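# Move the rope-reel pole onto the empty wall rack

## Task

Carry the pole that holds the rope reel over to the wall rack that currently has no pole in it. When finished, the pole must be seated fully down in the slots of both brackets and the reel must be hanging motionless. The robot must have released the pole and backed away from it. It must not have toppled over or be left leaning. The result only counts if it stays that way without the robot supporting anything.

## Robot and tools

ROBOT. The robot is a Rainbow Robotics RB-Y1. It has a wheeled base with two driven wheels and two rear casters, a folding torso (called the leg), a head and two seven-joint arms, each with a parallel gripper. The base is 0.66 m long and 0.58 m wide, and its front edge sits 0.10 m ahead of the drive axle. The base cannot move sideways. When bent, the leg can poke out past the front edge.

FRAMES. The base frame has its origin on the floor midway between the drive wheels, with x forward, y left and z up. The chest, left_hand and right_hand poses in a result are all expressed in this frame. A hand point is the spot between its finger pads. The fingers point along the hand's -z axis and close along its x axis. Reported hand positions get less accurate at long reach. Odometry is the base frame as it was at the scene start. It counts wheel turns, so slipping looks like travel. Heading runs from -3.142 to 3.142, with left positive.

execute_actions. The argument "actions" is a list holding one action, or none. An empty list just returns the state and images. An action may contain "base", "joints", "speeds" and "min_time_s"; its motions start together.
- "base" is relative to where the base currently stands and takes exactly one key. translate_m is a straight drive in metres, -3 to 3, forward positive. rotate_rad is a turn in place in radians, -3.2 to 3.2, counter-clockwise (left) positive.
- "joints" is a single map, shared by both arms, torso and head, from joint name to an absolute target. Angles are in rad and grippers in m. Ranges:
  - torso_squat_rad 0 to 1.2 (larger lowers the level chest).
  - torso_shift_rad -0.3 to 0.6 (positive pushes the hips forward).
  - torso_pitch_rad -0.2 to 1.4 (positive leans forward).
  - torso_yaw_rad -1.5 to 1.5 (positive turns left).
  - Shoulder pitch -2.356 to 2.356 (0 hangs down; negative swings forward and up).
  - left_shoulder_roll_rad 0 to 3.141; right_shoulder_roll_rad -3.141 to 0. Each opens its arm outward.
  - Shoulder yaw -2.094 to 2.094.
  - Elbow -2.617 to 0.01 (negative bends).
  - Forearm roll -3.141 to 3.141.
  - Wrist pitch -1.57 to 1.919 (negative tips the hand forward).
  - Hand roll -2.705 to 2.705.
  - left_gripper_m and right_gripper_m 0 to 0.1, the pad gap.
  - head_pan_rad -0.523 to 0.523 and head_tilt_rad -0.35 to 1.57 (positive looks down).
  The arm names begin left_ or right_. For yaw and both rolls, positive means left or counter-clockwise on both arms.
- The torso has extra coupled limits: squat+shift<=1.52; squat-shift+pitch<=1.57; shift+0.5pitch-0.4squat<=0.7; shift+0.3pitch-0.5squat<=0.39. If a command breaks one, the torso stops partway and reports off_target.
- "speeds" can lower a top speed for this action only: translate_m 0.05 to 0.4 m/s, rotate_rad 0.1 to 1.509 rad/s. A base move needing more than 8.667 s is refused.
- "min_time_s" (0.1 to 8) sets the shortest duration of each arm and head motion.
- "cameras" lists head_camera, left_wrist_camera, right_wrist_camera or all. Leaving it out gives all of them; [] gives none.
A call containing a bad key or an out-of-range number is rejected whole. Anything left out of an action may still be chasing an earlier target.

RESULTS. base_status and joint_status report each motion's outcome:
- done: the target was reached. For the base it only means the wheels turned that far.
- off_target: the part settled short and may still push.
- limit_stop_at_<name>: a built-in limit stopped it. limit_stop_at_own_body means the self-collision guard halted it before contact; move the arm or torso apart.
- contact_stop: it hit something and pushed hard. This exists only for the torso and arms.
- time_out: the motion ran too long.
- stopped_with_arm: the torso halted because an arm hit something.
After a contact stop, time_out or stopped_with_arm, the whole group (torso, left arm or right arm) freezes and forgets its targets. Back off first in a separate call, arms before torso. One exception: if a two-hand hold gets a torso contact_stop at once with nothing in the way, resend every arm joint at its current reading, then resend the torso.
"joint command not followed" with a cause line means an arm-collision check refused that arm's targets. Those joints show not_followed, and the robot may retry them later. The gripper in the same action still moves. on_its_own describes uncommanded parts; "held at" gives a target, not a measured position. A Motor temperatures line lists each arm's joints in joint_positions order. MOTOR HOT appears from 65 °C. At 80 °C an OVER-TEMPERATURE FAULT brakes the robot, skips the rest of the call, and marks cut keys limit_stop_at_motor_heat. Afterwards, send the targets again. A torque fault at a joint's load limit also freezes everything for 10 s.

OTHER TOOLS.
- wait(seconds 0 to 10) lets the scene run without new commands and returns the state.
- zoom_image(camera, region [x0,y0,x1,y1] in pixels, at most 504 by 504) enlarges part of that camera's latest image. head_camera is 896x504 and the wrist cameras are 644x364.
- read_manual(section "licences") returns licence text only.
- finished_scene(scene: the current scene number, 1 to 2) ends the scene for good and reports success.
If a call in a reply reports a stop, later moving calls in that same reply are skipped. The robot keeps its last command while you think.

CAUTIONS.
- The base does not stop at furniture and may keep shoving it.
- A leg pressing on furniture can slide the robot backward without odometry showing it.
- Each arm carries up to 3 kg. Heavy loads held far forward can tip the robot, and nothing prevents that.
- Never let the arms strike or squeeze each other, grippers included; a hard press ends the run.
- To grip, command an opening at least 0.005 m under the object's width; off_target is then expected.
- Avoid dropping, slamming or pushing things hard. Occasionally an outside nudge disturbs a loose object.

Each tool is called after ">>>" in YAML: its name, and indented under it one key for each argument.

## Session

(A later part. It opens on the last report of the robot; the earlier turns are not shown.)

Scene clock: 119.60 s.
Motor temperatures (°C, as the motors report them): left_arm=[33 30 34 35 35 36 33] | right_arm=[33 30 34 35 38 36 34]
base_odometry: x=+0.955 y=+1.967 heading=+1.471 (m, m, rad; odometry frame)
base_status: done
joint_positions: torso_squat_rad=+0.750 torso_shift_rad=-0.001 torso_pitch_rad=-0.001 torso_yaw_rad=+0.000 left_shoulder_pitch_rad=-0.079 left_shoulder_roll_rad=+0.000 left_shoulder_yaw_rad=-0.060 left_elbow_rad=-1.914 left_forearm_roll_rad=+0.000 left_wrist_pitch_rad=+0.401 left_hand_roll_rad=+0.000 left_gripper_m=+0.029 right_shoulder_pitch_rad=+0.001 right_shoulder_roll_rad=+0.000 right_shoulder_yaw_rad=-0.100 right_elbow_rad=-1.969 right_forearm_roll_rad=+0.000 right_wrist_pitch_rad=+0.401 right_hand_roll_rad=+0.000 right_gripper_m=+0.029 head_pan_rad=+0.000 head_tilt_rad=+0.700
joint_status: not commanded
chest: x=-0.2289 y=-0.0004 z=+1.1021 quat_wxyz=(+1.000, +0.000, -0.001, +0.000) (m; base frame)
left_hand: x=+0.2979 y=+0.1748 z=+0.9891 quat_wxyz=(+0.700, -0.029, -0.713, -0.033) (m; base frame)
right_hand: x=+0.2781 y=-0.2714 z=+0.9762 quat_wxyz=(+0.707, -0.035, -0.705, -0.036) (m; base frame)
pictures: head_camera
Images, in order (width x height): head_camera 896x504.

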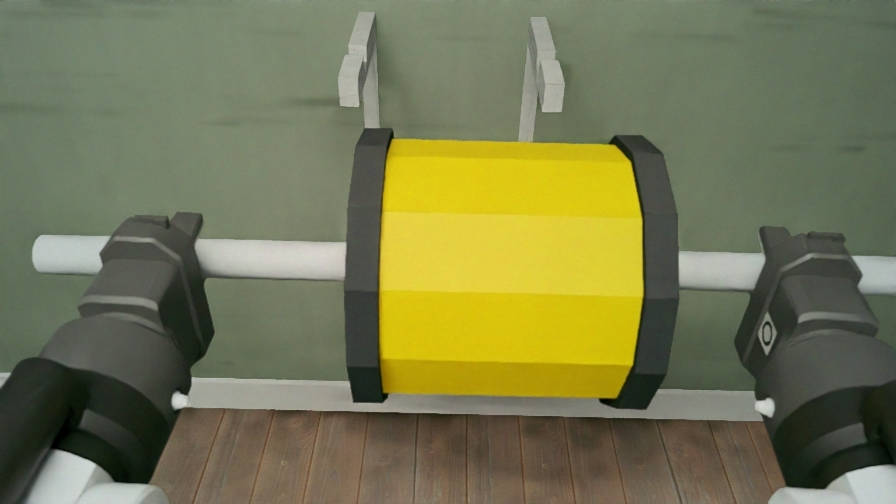

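>>> execute_actions:
  actions:
    - {"base":{"rotate_rad":0.06},"joints":{"torso_squat_rad":0.73}}
  cameras: []

>>> execute_actions:
  actions:
    - {"base":{"translate_m":0.22}}
  cameras: []

>>> execute_actions:
  actions:
    - {"base":{"rotate_rad":-0.062}}
  cameras: ["head_camera"]

>>> execute_actions:
  actions:
    - {"base":{"translate_m":0.285},"speeds":{"translate_m":0.1}}

Scene clock: 130.50 s.
Motor temperatures (°C, as the motors report them): left_arm=[33 30 34 35 35 36 33] | right_arm=[33 30 34 35 38 36 34]
base_odometry: x=+0.955 y=+1.968 heading=+1.529 (m, m, rad; odometry frame)
base_status: done
joint_positions: torso_squat_rad=+0.730 torso_shift_rad=-0.001 torso_pitch_rad=-0.001 torso_yaw_rad=+0.000 left_shoulder_pitch_rad=-0.079 left_shoulder_roll_rad=+0.000 left_shoulder_yaw_rad=-0.060 left_elbow_rad=-1.914 left_forearm_roll_rad=+0.000 left_wrist_pitch_rad=+0.401 left_hand_roll_rad=+0.000 left_gripper_m=+0.029 right_shoulder_pitch_rad=+0.001 right_shoulder_roll_rad=+0.000 right_shoulder_yaw_rad=-0.100 right_elbow_rad=-1.969 right_forearm_roll_rad=+0.000 right_wrist_pitch_rad=+0.401 right_hand_roll_rad=+0.000 right_gripper_m=+0.029 head_pan_rad=+0.000 head_tilt_rad=+0.700
joint_status: all done
chest: x=-0.2289 y=-0.0004 z=+1.1116 quat_wxyz=(+1.000, +0.000, -0.001, +0.000) (m; base frame)
left_hand: x=+0.2978 y=+0.1748 z=+0.9986 quat_wxyz=(+0.700, -0.029, -0.713, -0.033) (m; base frame)
right_hand: x=+0.2781 y=-0.2714 z=+0.9856 quat_wxyz=(+0.707, -0.035, -0.705, -0.036) (m; base frame)
pictures: none
No camera images: the call's "cameras" was empty. Leave "cameras" out to get every camera's image.

Scene clock: 132.40 s.
Motor temperatures (°C, as the motors report them): left_arm=[33 30 34 35 35 36 33] | right_arm=[33 30 34 35 38 36 34]
base_odometry: x=+0.964 y=+2.187 heading=+1.529 (m, m, rad; odometry frame)
base_status: done
joint_positions: torso_squat_rad=+0.730 torso_shift_rad=-0.001 torso_pitch_rad=-0.001 torso_yaw_rad=+0.000 left_shoulder_pitch_rad=-0.079 left_shoulder_roll_rad=+0.000 left_shoulder_yaw_rad=-0.060 left_elbow_rad=-1.914 left_forearm_roll_rad=+0.000 left_wrist_pitch_rad=+0.401 left_hand_roll_rad=+0.000 left_gripper_m=+0.029 right_shoulder_pitch_rad=+0.001 right_shoulder_roll_rad=+0.000 right_shoulder_yaw_rad=-0.100 right_elbow_rad=-1.969 right_forearm_roll_rad=+0.000 right_wrist_pitch_rad=+0.401 right_hand_roll_rad=+0.000 right_gripper_m=+0.029 head_pan_rad=+0.000 head_tilt_rad=+0.700
joint_status: not commanded
chest: x=-0.2289 y=-0.0004 z=+1.1116 quat_wxyz=(+1.000, +0.000, -0.001, +0.000) (m; base frame)
left_hand: x=+0.2979 y=+0.1748 z=+0.9985 quat_wxyz=(+0.700, -0.029, -0.713, -0.033) (m; base frame)
right_hand: x=+0.2781 y=-0.2714 z=+0.9856 quat_wxyz=(+0.707, -0.035, -0.705, -0.036) (m; base frame)
pictures: none
No camera images: the call's "cameras" was empty. Leave "cameras" out to get every camera's image.

Scene clock: 133.87 s.
Motor temperatures (°C, as the motors report them): left_arm=[33 30 34 35 35 36 33] | right_arm=[33 30 34 35 38 36 34]
base_odometry: x=+0.964 y=+2.188 heading=+1.469 (m, m, rad; odometry frame)
base_status: done
joint_positions: torso_squat_rad=+0.730 torso_shift_rad=-0.001 torso_pitch_rad=-0.001 torso_yaw_rad=+0.000 left_shoulder_pitch_rad=-0.079 left_shoulder_roll_rad=+0.000 left_shoulder_yaw_rad=-0.060 left_elbow_rad=-1.914 left_forearm_roll_rad=+0.000 left_wrist_pitch_rad=+0.401 left_hand_roll_rad=+0.000 left_gripper_m=+0.029 right_shoulder_pitch_rad=+0.001 right_shoulder_roll_rad=+0.000 right_shoulder_yaw_rad=-0.100 right_elbow_rad=-1.969 right_forearm_roll_rad=+0.000 right_wrist_pitch_rad=+0.401 right_hand_roll_rad=+0.000 right_gripper_m=+0.029 head_pan_rad=+0.000 head_tilt_rad=+0.700
joint_status: not commanded
chest: x=-0.2289 y=-0.0004 z=+1.1116 quat_wxyz=(+1.000, +0.000, -0.001, +0.000) (m; base frame)
left_hand: x=+0.2978 y=+0.1748 z=+0.9985 quat_wxyz=(+0.700, -0.029, -0.713, -0.033) (m; base frame)
right_hand: x=+0.2781 y=-0.2714 z=+0.9857 quat_wxyz=(+0.707, -0.035, -0.705, -0.036) (m; base frame)
pictures: head_camera
Images, in order (width x height): head_camera 896x504.

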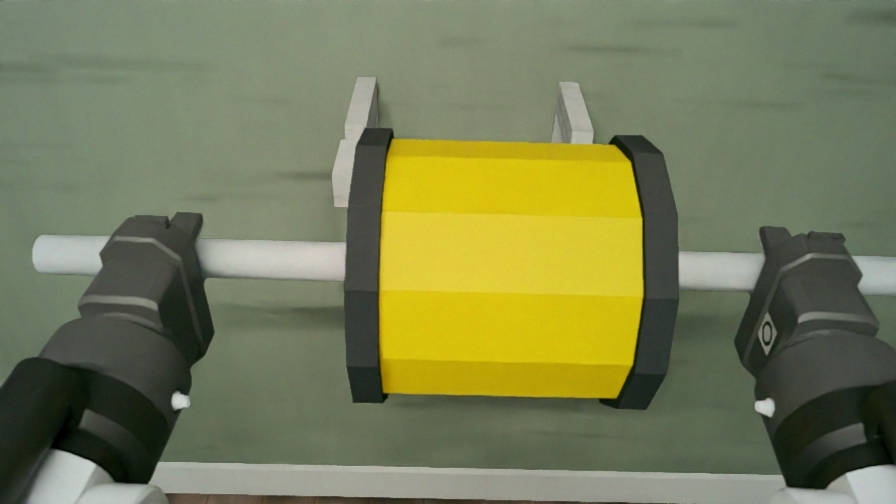

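Scene clock: 137.40 s.
Motor temperatures (°C, as the motors report them): left_arm=[33 30 34 35 35 36 33] | right_arm=[33 30 34 35 38 36 34]
base_odometry: x=+0.993 y=+2.471 heading=+1.468 (m, m, rad; odometry frame)
base_status: done
joint_positions: torso_squat_rad=+0.730 torso_shift_rad=-0.001 torso_pitch_rad=-0.001 torso_yaw_rad=+0.000 left_shoulder_pitch_rad=-0.079 left_shoulder_roll_rad=+0.000 left_shoulder_yaw_rad=-0.060 left_elbow_rad=-1.914 left_forearm_roll_rad=+0.000 left_wrist_pitch_rad=+0.401 left_hand_roll_rad=+0.000 left_gripper_m=+0.029 right_shoulder_pitch_rad=+0.001 right_shoulder_roll_rad=+0.000 right_shoulder_yaw_rad=-0.100 right_elbow_rad=-1.969 right_forearm_roll_rad=+0.000 right_wrist_pitch_rad=+0.401 right_hand_roll_rad=+0.000 right_gripper_m=+0.029 head_pan_rad=+0.000 head_tilt_rad=+0.700
joint_status: not commanded
chest: x=-0.2289 y=-0.0004 z=+1.1116 quat_wxyz=(+1.000, +0.000, -0.001, +0.000) (m; base frame)
left_hand: x=+0.2978 y=+0.1748 z=+0.9985 quat_wxyz=(+0.700, -0.029, -0.713, -0.033) (m; base frame)
right_hand: x=+0.2781 y=-0.2714 z=+0.9856 quat_wxyz=(+0.707, -0.035, -0.705, -0.036) (m; base frame)
pictures: head_camera, left_wrist_camera, right_wrist_camera
Images, in order (width x height): head_camera 896x504, left_wrist_camera 644x364, right_wrist_camera 644x364.

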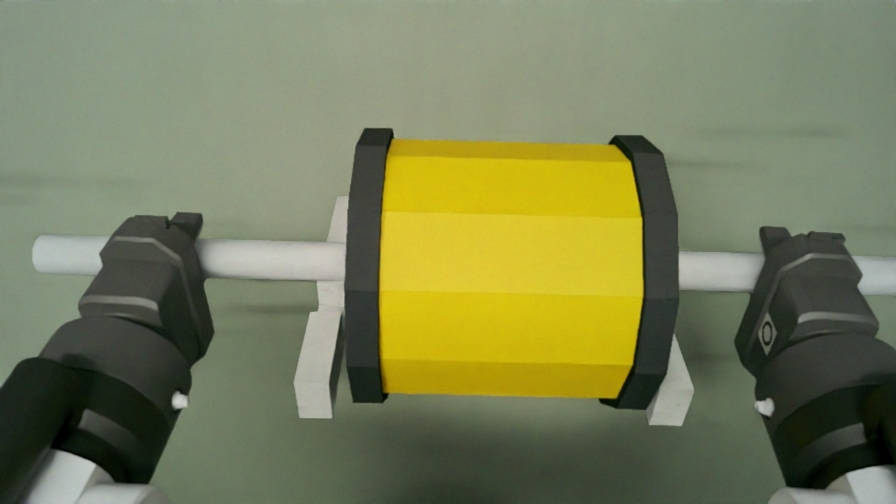

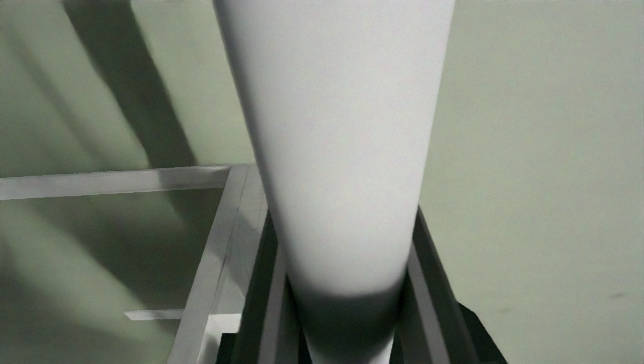

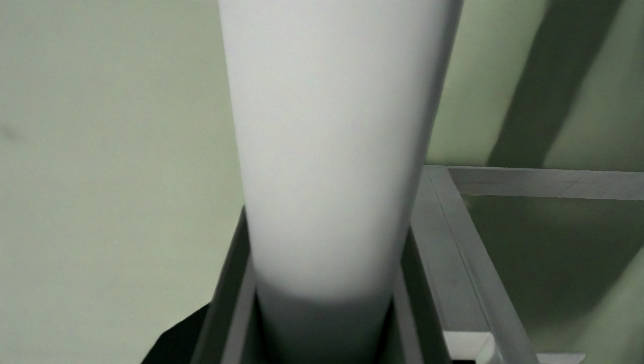

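>>> execute_actions:
  actions:
    - {"base":{"translate_m":0.018},"speeds":{"translate_m":0.05},"joints":{"torso_squat_rad":0.77}}

>>> execute_actions:
  actions:
    - {"joints":{"torso_squat_rad":0.82}}

Scene clock: 148.97 s.
Motor temperatures (°C, as the motors report them): left_arm=[33 30 34 35 35 36 33] | right_arm=[33 30 34 35 38 36 34]
base_odometry: x=+0.995 y=+2.489 heading=+1.467 (m, m, rad; odometry frame)
base_status: done
joint_positions: torso_squat_rad=+0.770 torso_shift_rad=-0.001 torso_pitch_rad=-0.001 torso_yaw_rad=+0.000 left_shoulder_pitch_rad=-0.079 left_shoulder_roll_rad=+0.000 left_shoulder_yaw_rad=-0.060 left_elbow_rad=-1.914 left_forearm_roll_rad=+0.000 left_wrist_pitch_rad=+0.401 left_hand_roll_rad=+0.000 left_gripper_m=+0.029 right_shoulder_pitch_rad=+0.001 right_shoulder_roll_rad=+0.000 right_shoulder_yaw_rad=-0.100 right_elbow_rad=-1.969 right_forearm_roll_rad=+0.000 right_wrist_pitch_rad=+0.401 right_hand_roll_rad=+0.000 right_gripper_m=+0.029 head_pan_rad=+0.000 head_tilt_rad=+0.700
joint_status: all done
chest: x=-0.2289 y=-0.0004 z=+1.0925 quat_wxyz=(+1.000, +0.000, -0.001, +0.000) (m; base frame)
left_hand: x=+0.2978 y=+0.1748 z=+0.9795 quat_wxyz=(+0.700, -0.029, -0.713, -0.033) (m; base frame)
right_hand: x=+0.2781 y=-0.2714 z=+0.9666 quat_wxyz=(+0.707, -0.035, -0.705, -0.036) (m; base frame)
pictures: head_camera, left_wrist_camera, right_wrist_camera
Images, in order (width x height): head_camera 896x504, left_wrist_camera 644x364, right_wrist_camera 644x364.

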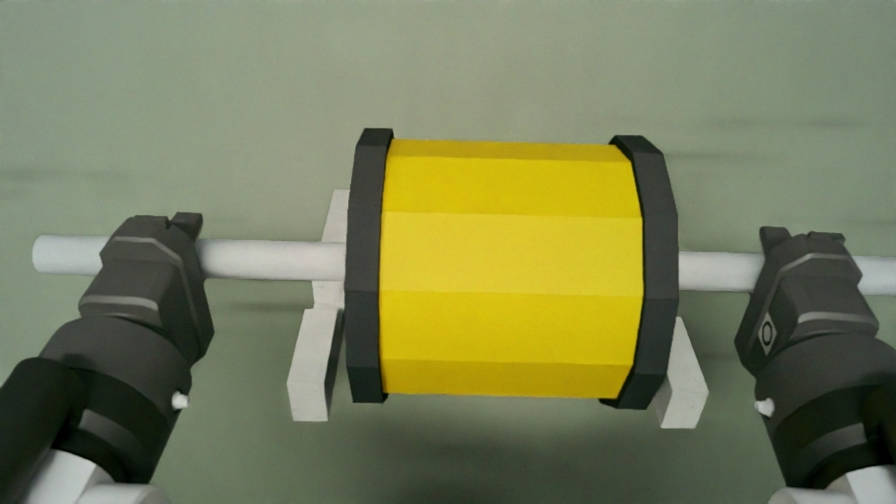

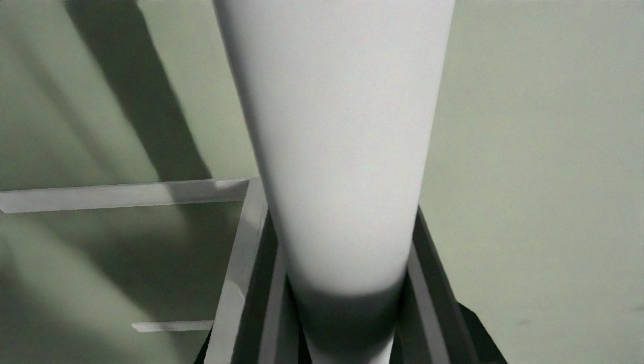

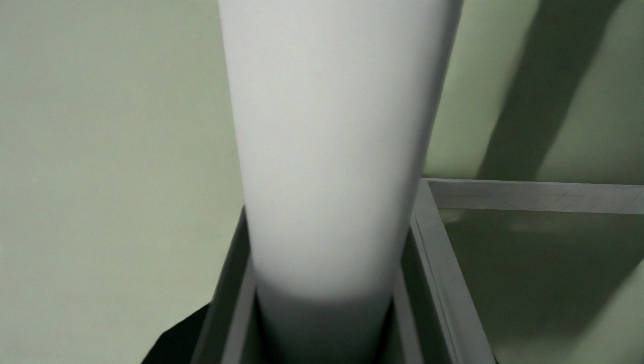

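Scene clock: 149.83 s.
Motor temperatures (°C, as the motors report them): left_arm=[33 30 34 35 35 36 33] | right_arm=[33 30 34 35 38 36 34]
base_odometry: x=+0.995 y=+2.489 heading=+1.467 (m, m, rad; odometry frame)
base_status: not commanded
joint_positions: torso_squat_rad=+0.820 torso_shift_rad=-0.001 torso_pitch_rad=-0.002 torso_yaw_rad=+0.000 left_shoulder_pitch_rad=-0.079 left_shoulder_roll_rad=+0.000 left_shoulder_yaw_rad=-0.060 left_elbow_rad=-1.914 left_forearm_roll_rad=+0.000 left_wrist_pitch_rad=+0.401 left_hand_roll_rad=+0.000 left_gripper_m=+0.029 right_shoulder_pitch_rad=+0.001 right_shoulder_roll_rad=+0.000 right_shoulder_yaw_rad=-0.100 right_elbow_rad=-1.969 right_forearm_roll_rad=+0.000 right_wrist_pitch_rad=+0.401 right_hand_roll_rad=+0.000 right_gripper_m=+0.029 head_pan_rad=+0.000 head_tilt_rad=+0.700
joint_status: all done
chest: x=-0.2289 y=-0.0004 z=+1.0675 quat_wxyz=(+1.000, +0.000, -0.001, +0.000) (m; base frame)
left_hand: x=+0.2978 y=+0.1748 z=+0.9545 quat_wxyz=(+0.700, -0.029, -0.713, -0.033) (m; base frame)
right_hand: x=+0.2781 y=-0.2714 z=+0.9416 quat_wxyz=(+0.707, -0.035, -0.705, -0.036) (m; base frame)
pictures: head_camera, left_wrist_camera, right_wrist_camera
Images, in order (width x height): head_camera 896x504, left_wrist_camera 644x364, right_wrist_camera 644x364.

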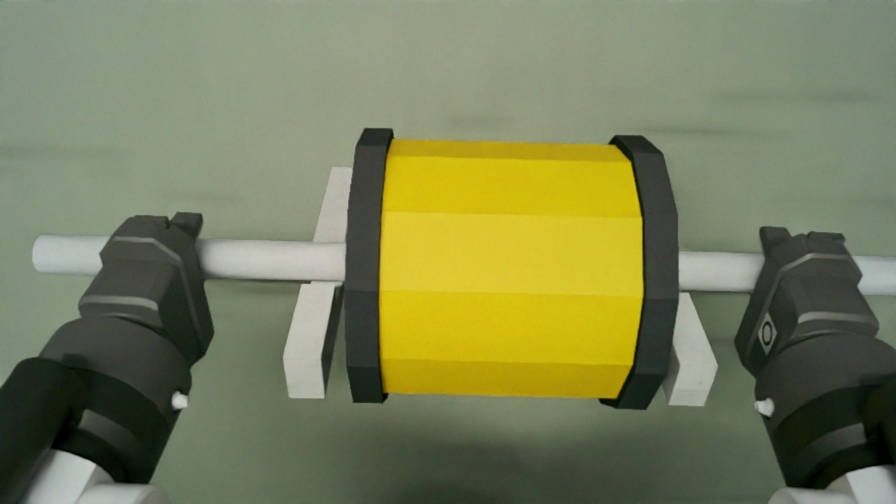

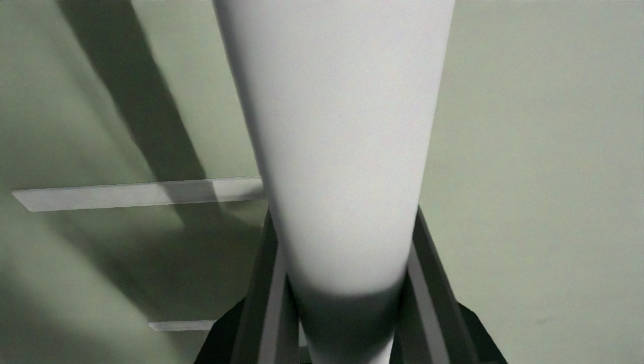

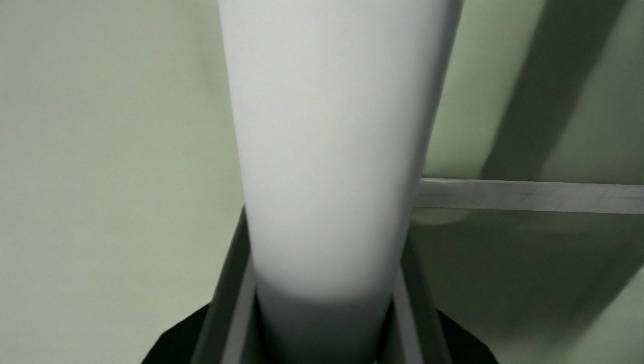

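>>> execute_actions:
  actions:
    - {"joints":{"torso_squat_rad":0.851}}
  cameras: ["head_camera"]

>>> execute_actions:
  actions:
    - {"joints":{"left_gripper_m":0.08,"right_gripper_m":0.08}}
  cameras: []

>>> execute_actions:
  actions:
    - {"base":{"translate_m":-0.4},"joints":{"head_tilt_rad":0.5}}

Scene clock: 158.40 s.
Motor temperatures (°C, as the motors report them): left_arm=[33 30 34 35 35 36 33] | right_arm=[33 30 34 35 38 36 34]
base_odometry: x=+0.995 y=+2.489 heading=+1.467 (m, m, rad; odometry frame)
base_status: not commanded
joint_positions: torso_squat_rad=+0.851 torso_shift_rad=-0.001 torso_pitch_rad=-0.002 torso_yaw_rad=+0.000 left_shoulder_pitch_rad=-0.079 left_shoulder_roll_rad=+0.000 left_shoulder_yaw_rad=-0.060 left_elbow_rad=-1.914 left_forearm_roll_rad=+0.000 left_wrist_pitch_rad=+0.401 left_hand_roll_rad=+0.000 left_gripper_m=+0.029 right_shoulder_pitch_rad=+0.001 right_shoulder_roll_rad=+0.000 right_shoulder_yaw_rad=-0.100 right_elbow_rad=-1.969 right_forearm_roll_rad=+0.000 right_wrist_pitch_rad=+0.401 right_hand_roll_rad=+0.000 right_gripper_m=+0.029 head_pan_rad=+0.000 head_tilt_rad=+0.700
joint_status: all done
chest: x=-0.2289 y=-0.0004 z=+1.0514 quat_wxyz=(+1.000, +0.000, -0.001, +0.000) (m; base frame)
left_hand: x=+0.2979 y=+0.1749 z=+0.9384 quat_wxyz=(+0.700, -0.029, -0.713, -0.033) (m; base frame)
right_hand: x=+0.2782 y=-0.2713 z=+0.9258 quat_wxyz=(+0.707, -0.035, -0.706, -0.036) (m; base frame)
pictures: head_camera
Images, in order (width x height): head_camera 896x504.

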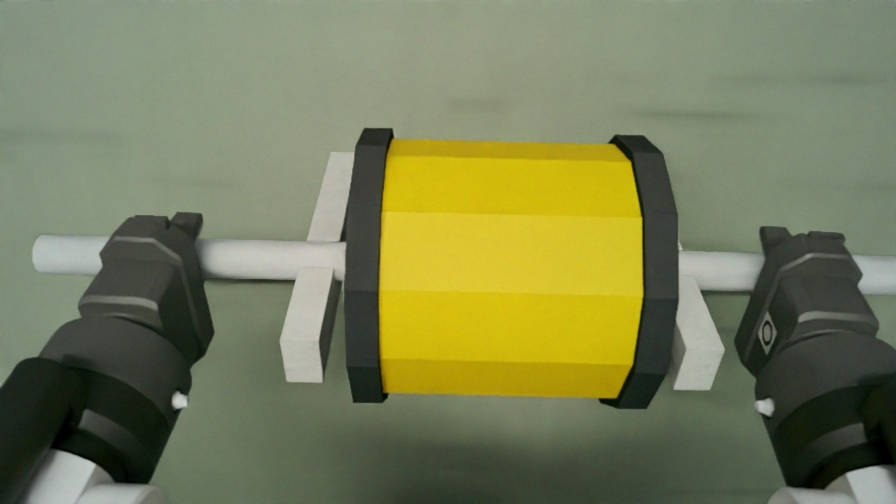

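Scene clock: 159.53 s.
Motor temperatures (°C, as the motors report them): left_arm=[33 30 34 35 35 36 33] | right_arm=[33 30 34 35 38 36 34]
base_odometry: x=+0.995 y=+2.489 heading=+1.467 (m, m, rad; odometry frame)
base_status: not commanded
joint_positions: torso_squat_rad=+0.851 torso_shift_rad=-0.001 torso_pitch_rad=-0.002 torso_yaw_rad=+0.000 left_shoulder_pitch_rad=-0.079 left_shoulder_roll_rad=+0.000 left_shoulder_yaw_rad=-0.060 left_elbow_rad=-1.915 left_forearm_roll_rad=+0.000 left_wrist_pitch_rad=+0.400 left_hand_roll_rad=+0.000 left_gripper_m=+0.080 right_shoulder_pitch_rad=+0.000 right_shoulder_roll_rad=+0.000 right_shoulder_yaw_rad=-0.100 right_elbow_rad=-1.970 right_forearm_roll_rad=+0.000 right_wrist_pitch_rad=+0.400 right_hand_roll_rad=+0.000 right_gripper_m=+0.080 head_pan_rad=+0.000 head_tilt_rad=+0.700
joint_status: all done
chest: x=-0.2291 y=-0.0004 z=+1.0514 quat_wxyz=(+1.000, +0.000, -0.001, +0.000) (m; base frame)
left_hand: x=+0.2978 y=+0.1747 z=+0.9395 quat_wxyz=(+0.699, -0.029, -0.714, -0.033) (m; base frame)
right_hand: x=+0.2781 y=-0.2712 z=+0.9269 quat_wxyz=(+0.706, -0.035, -0.706, -0.036) (m; base frame)
pictures: none
No camera images: the call's "cameras" was empty. Leave "cameras" out to get every camera's image.

Scene clock: 162.33 s.
Motor temperatures (°C, as the motors report them): left_arm=[33 30 34 35 35 36 33] | right_arm=[33 30 34 35 38 36 34]
base_odometry: x=+0.954 y=+2.091 heading=+1.465 (m, m, rad; odometry frame)
base_status: done
joint_positions: torso_squat_rad=+0.851 torso_shift_rad=-0.001 torso_pitch_rad=-0.002 torso_yaw_rad=+0.000 left_shoulder_pitch_rad=-0.080 left_shoulder_roll_rad=+0.000 left_shoulder_yaw_rad=-0.060 left_elbow_rad=-1.915 left_forearm_roll_rad=+0.000 left_wrist_pitch_rad=+0.400 left_hand_roll_rad=+0.000 left_gripper_m=+0.080 right_shoulder_pitch_rad=+0.000 right_shoulder_roll_rad=+0.000 right_shoulder_yaw_rad=-0.100 right_elbow_rad=-1.970 right_forearm_roll_rad=+0.000 right_wrist_pitch_rad=+0.400 right_hand_roll_rad=+0.000 right_gripper_m=+0.080 head_pan_rad=+0.000 head_tilt_rad=+0.500
joint_status: all done
chest: x=-0.2292 y=-0.0004 z=+1.0514 quat_wxyz=(+1.000, +0.000, -0.001, +0.000) (m; base frame)
left_hand: x=+0.2977 y=+0.1747 z=+0.9399 quat_wxyz=(+0.699, -0.029, -0.714, -0.033) (m; base frame)
right_hand: x=+0.2780 y=-0.2712 z=+0.9272 quat_wxyz=(+0.706, -0.035, -0.707, -0.036) (m; base frame)
pictures: head_camera, left_wrist_camera, right_wrist_camera
Images, in order (width x height): head_camera 896x504, left_wrist_camera 644x364, right_wrist_camera 644x364.

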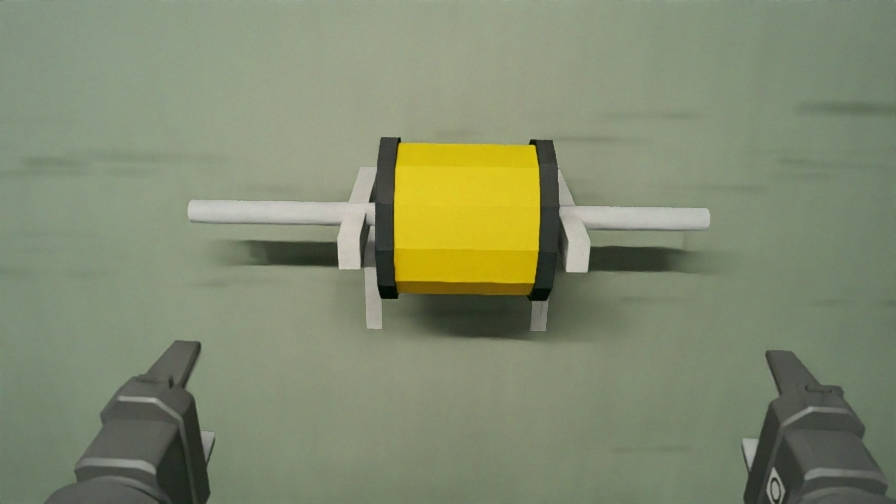

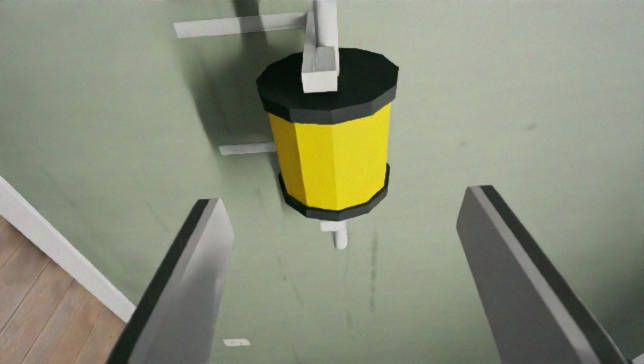

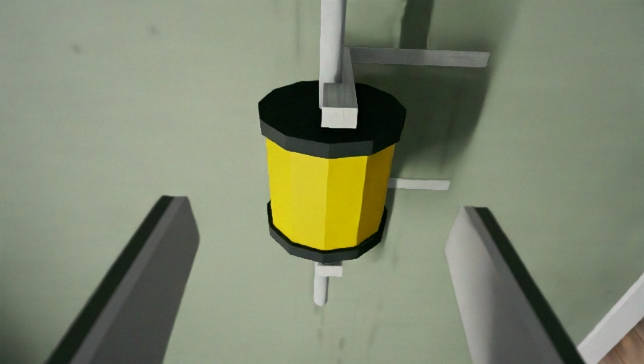

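>>> finished_scene:
  scene: 2

The scene is finished: the task was done.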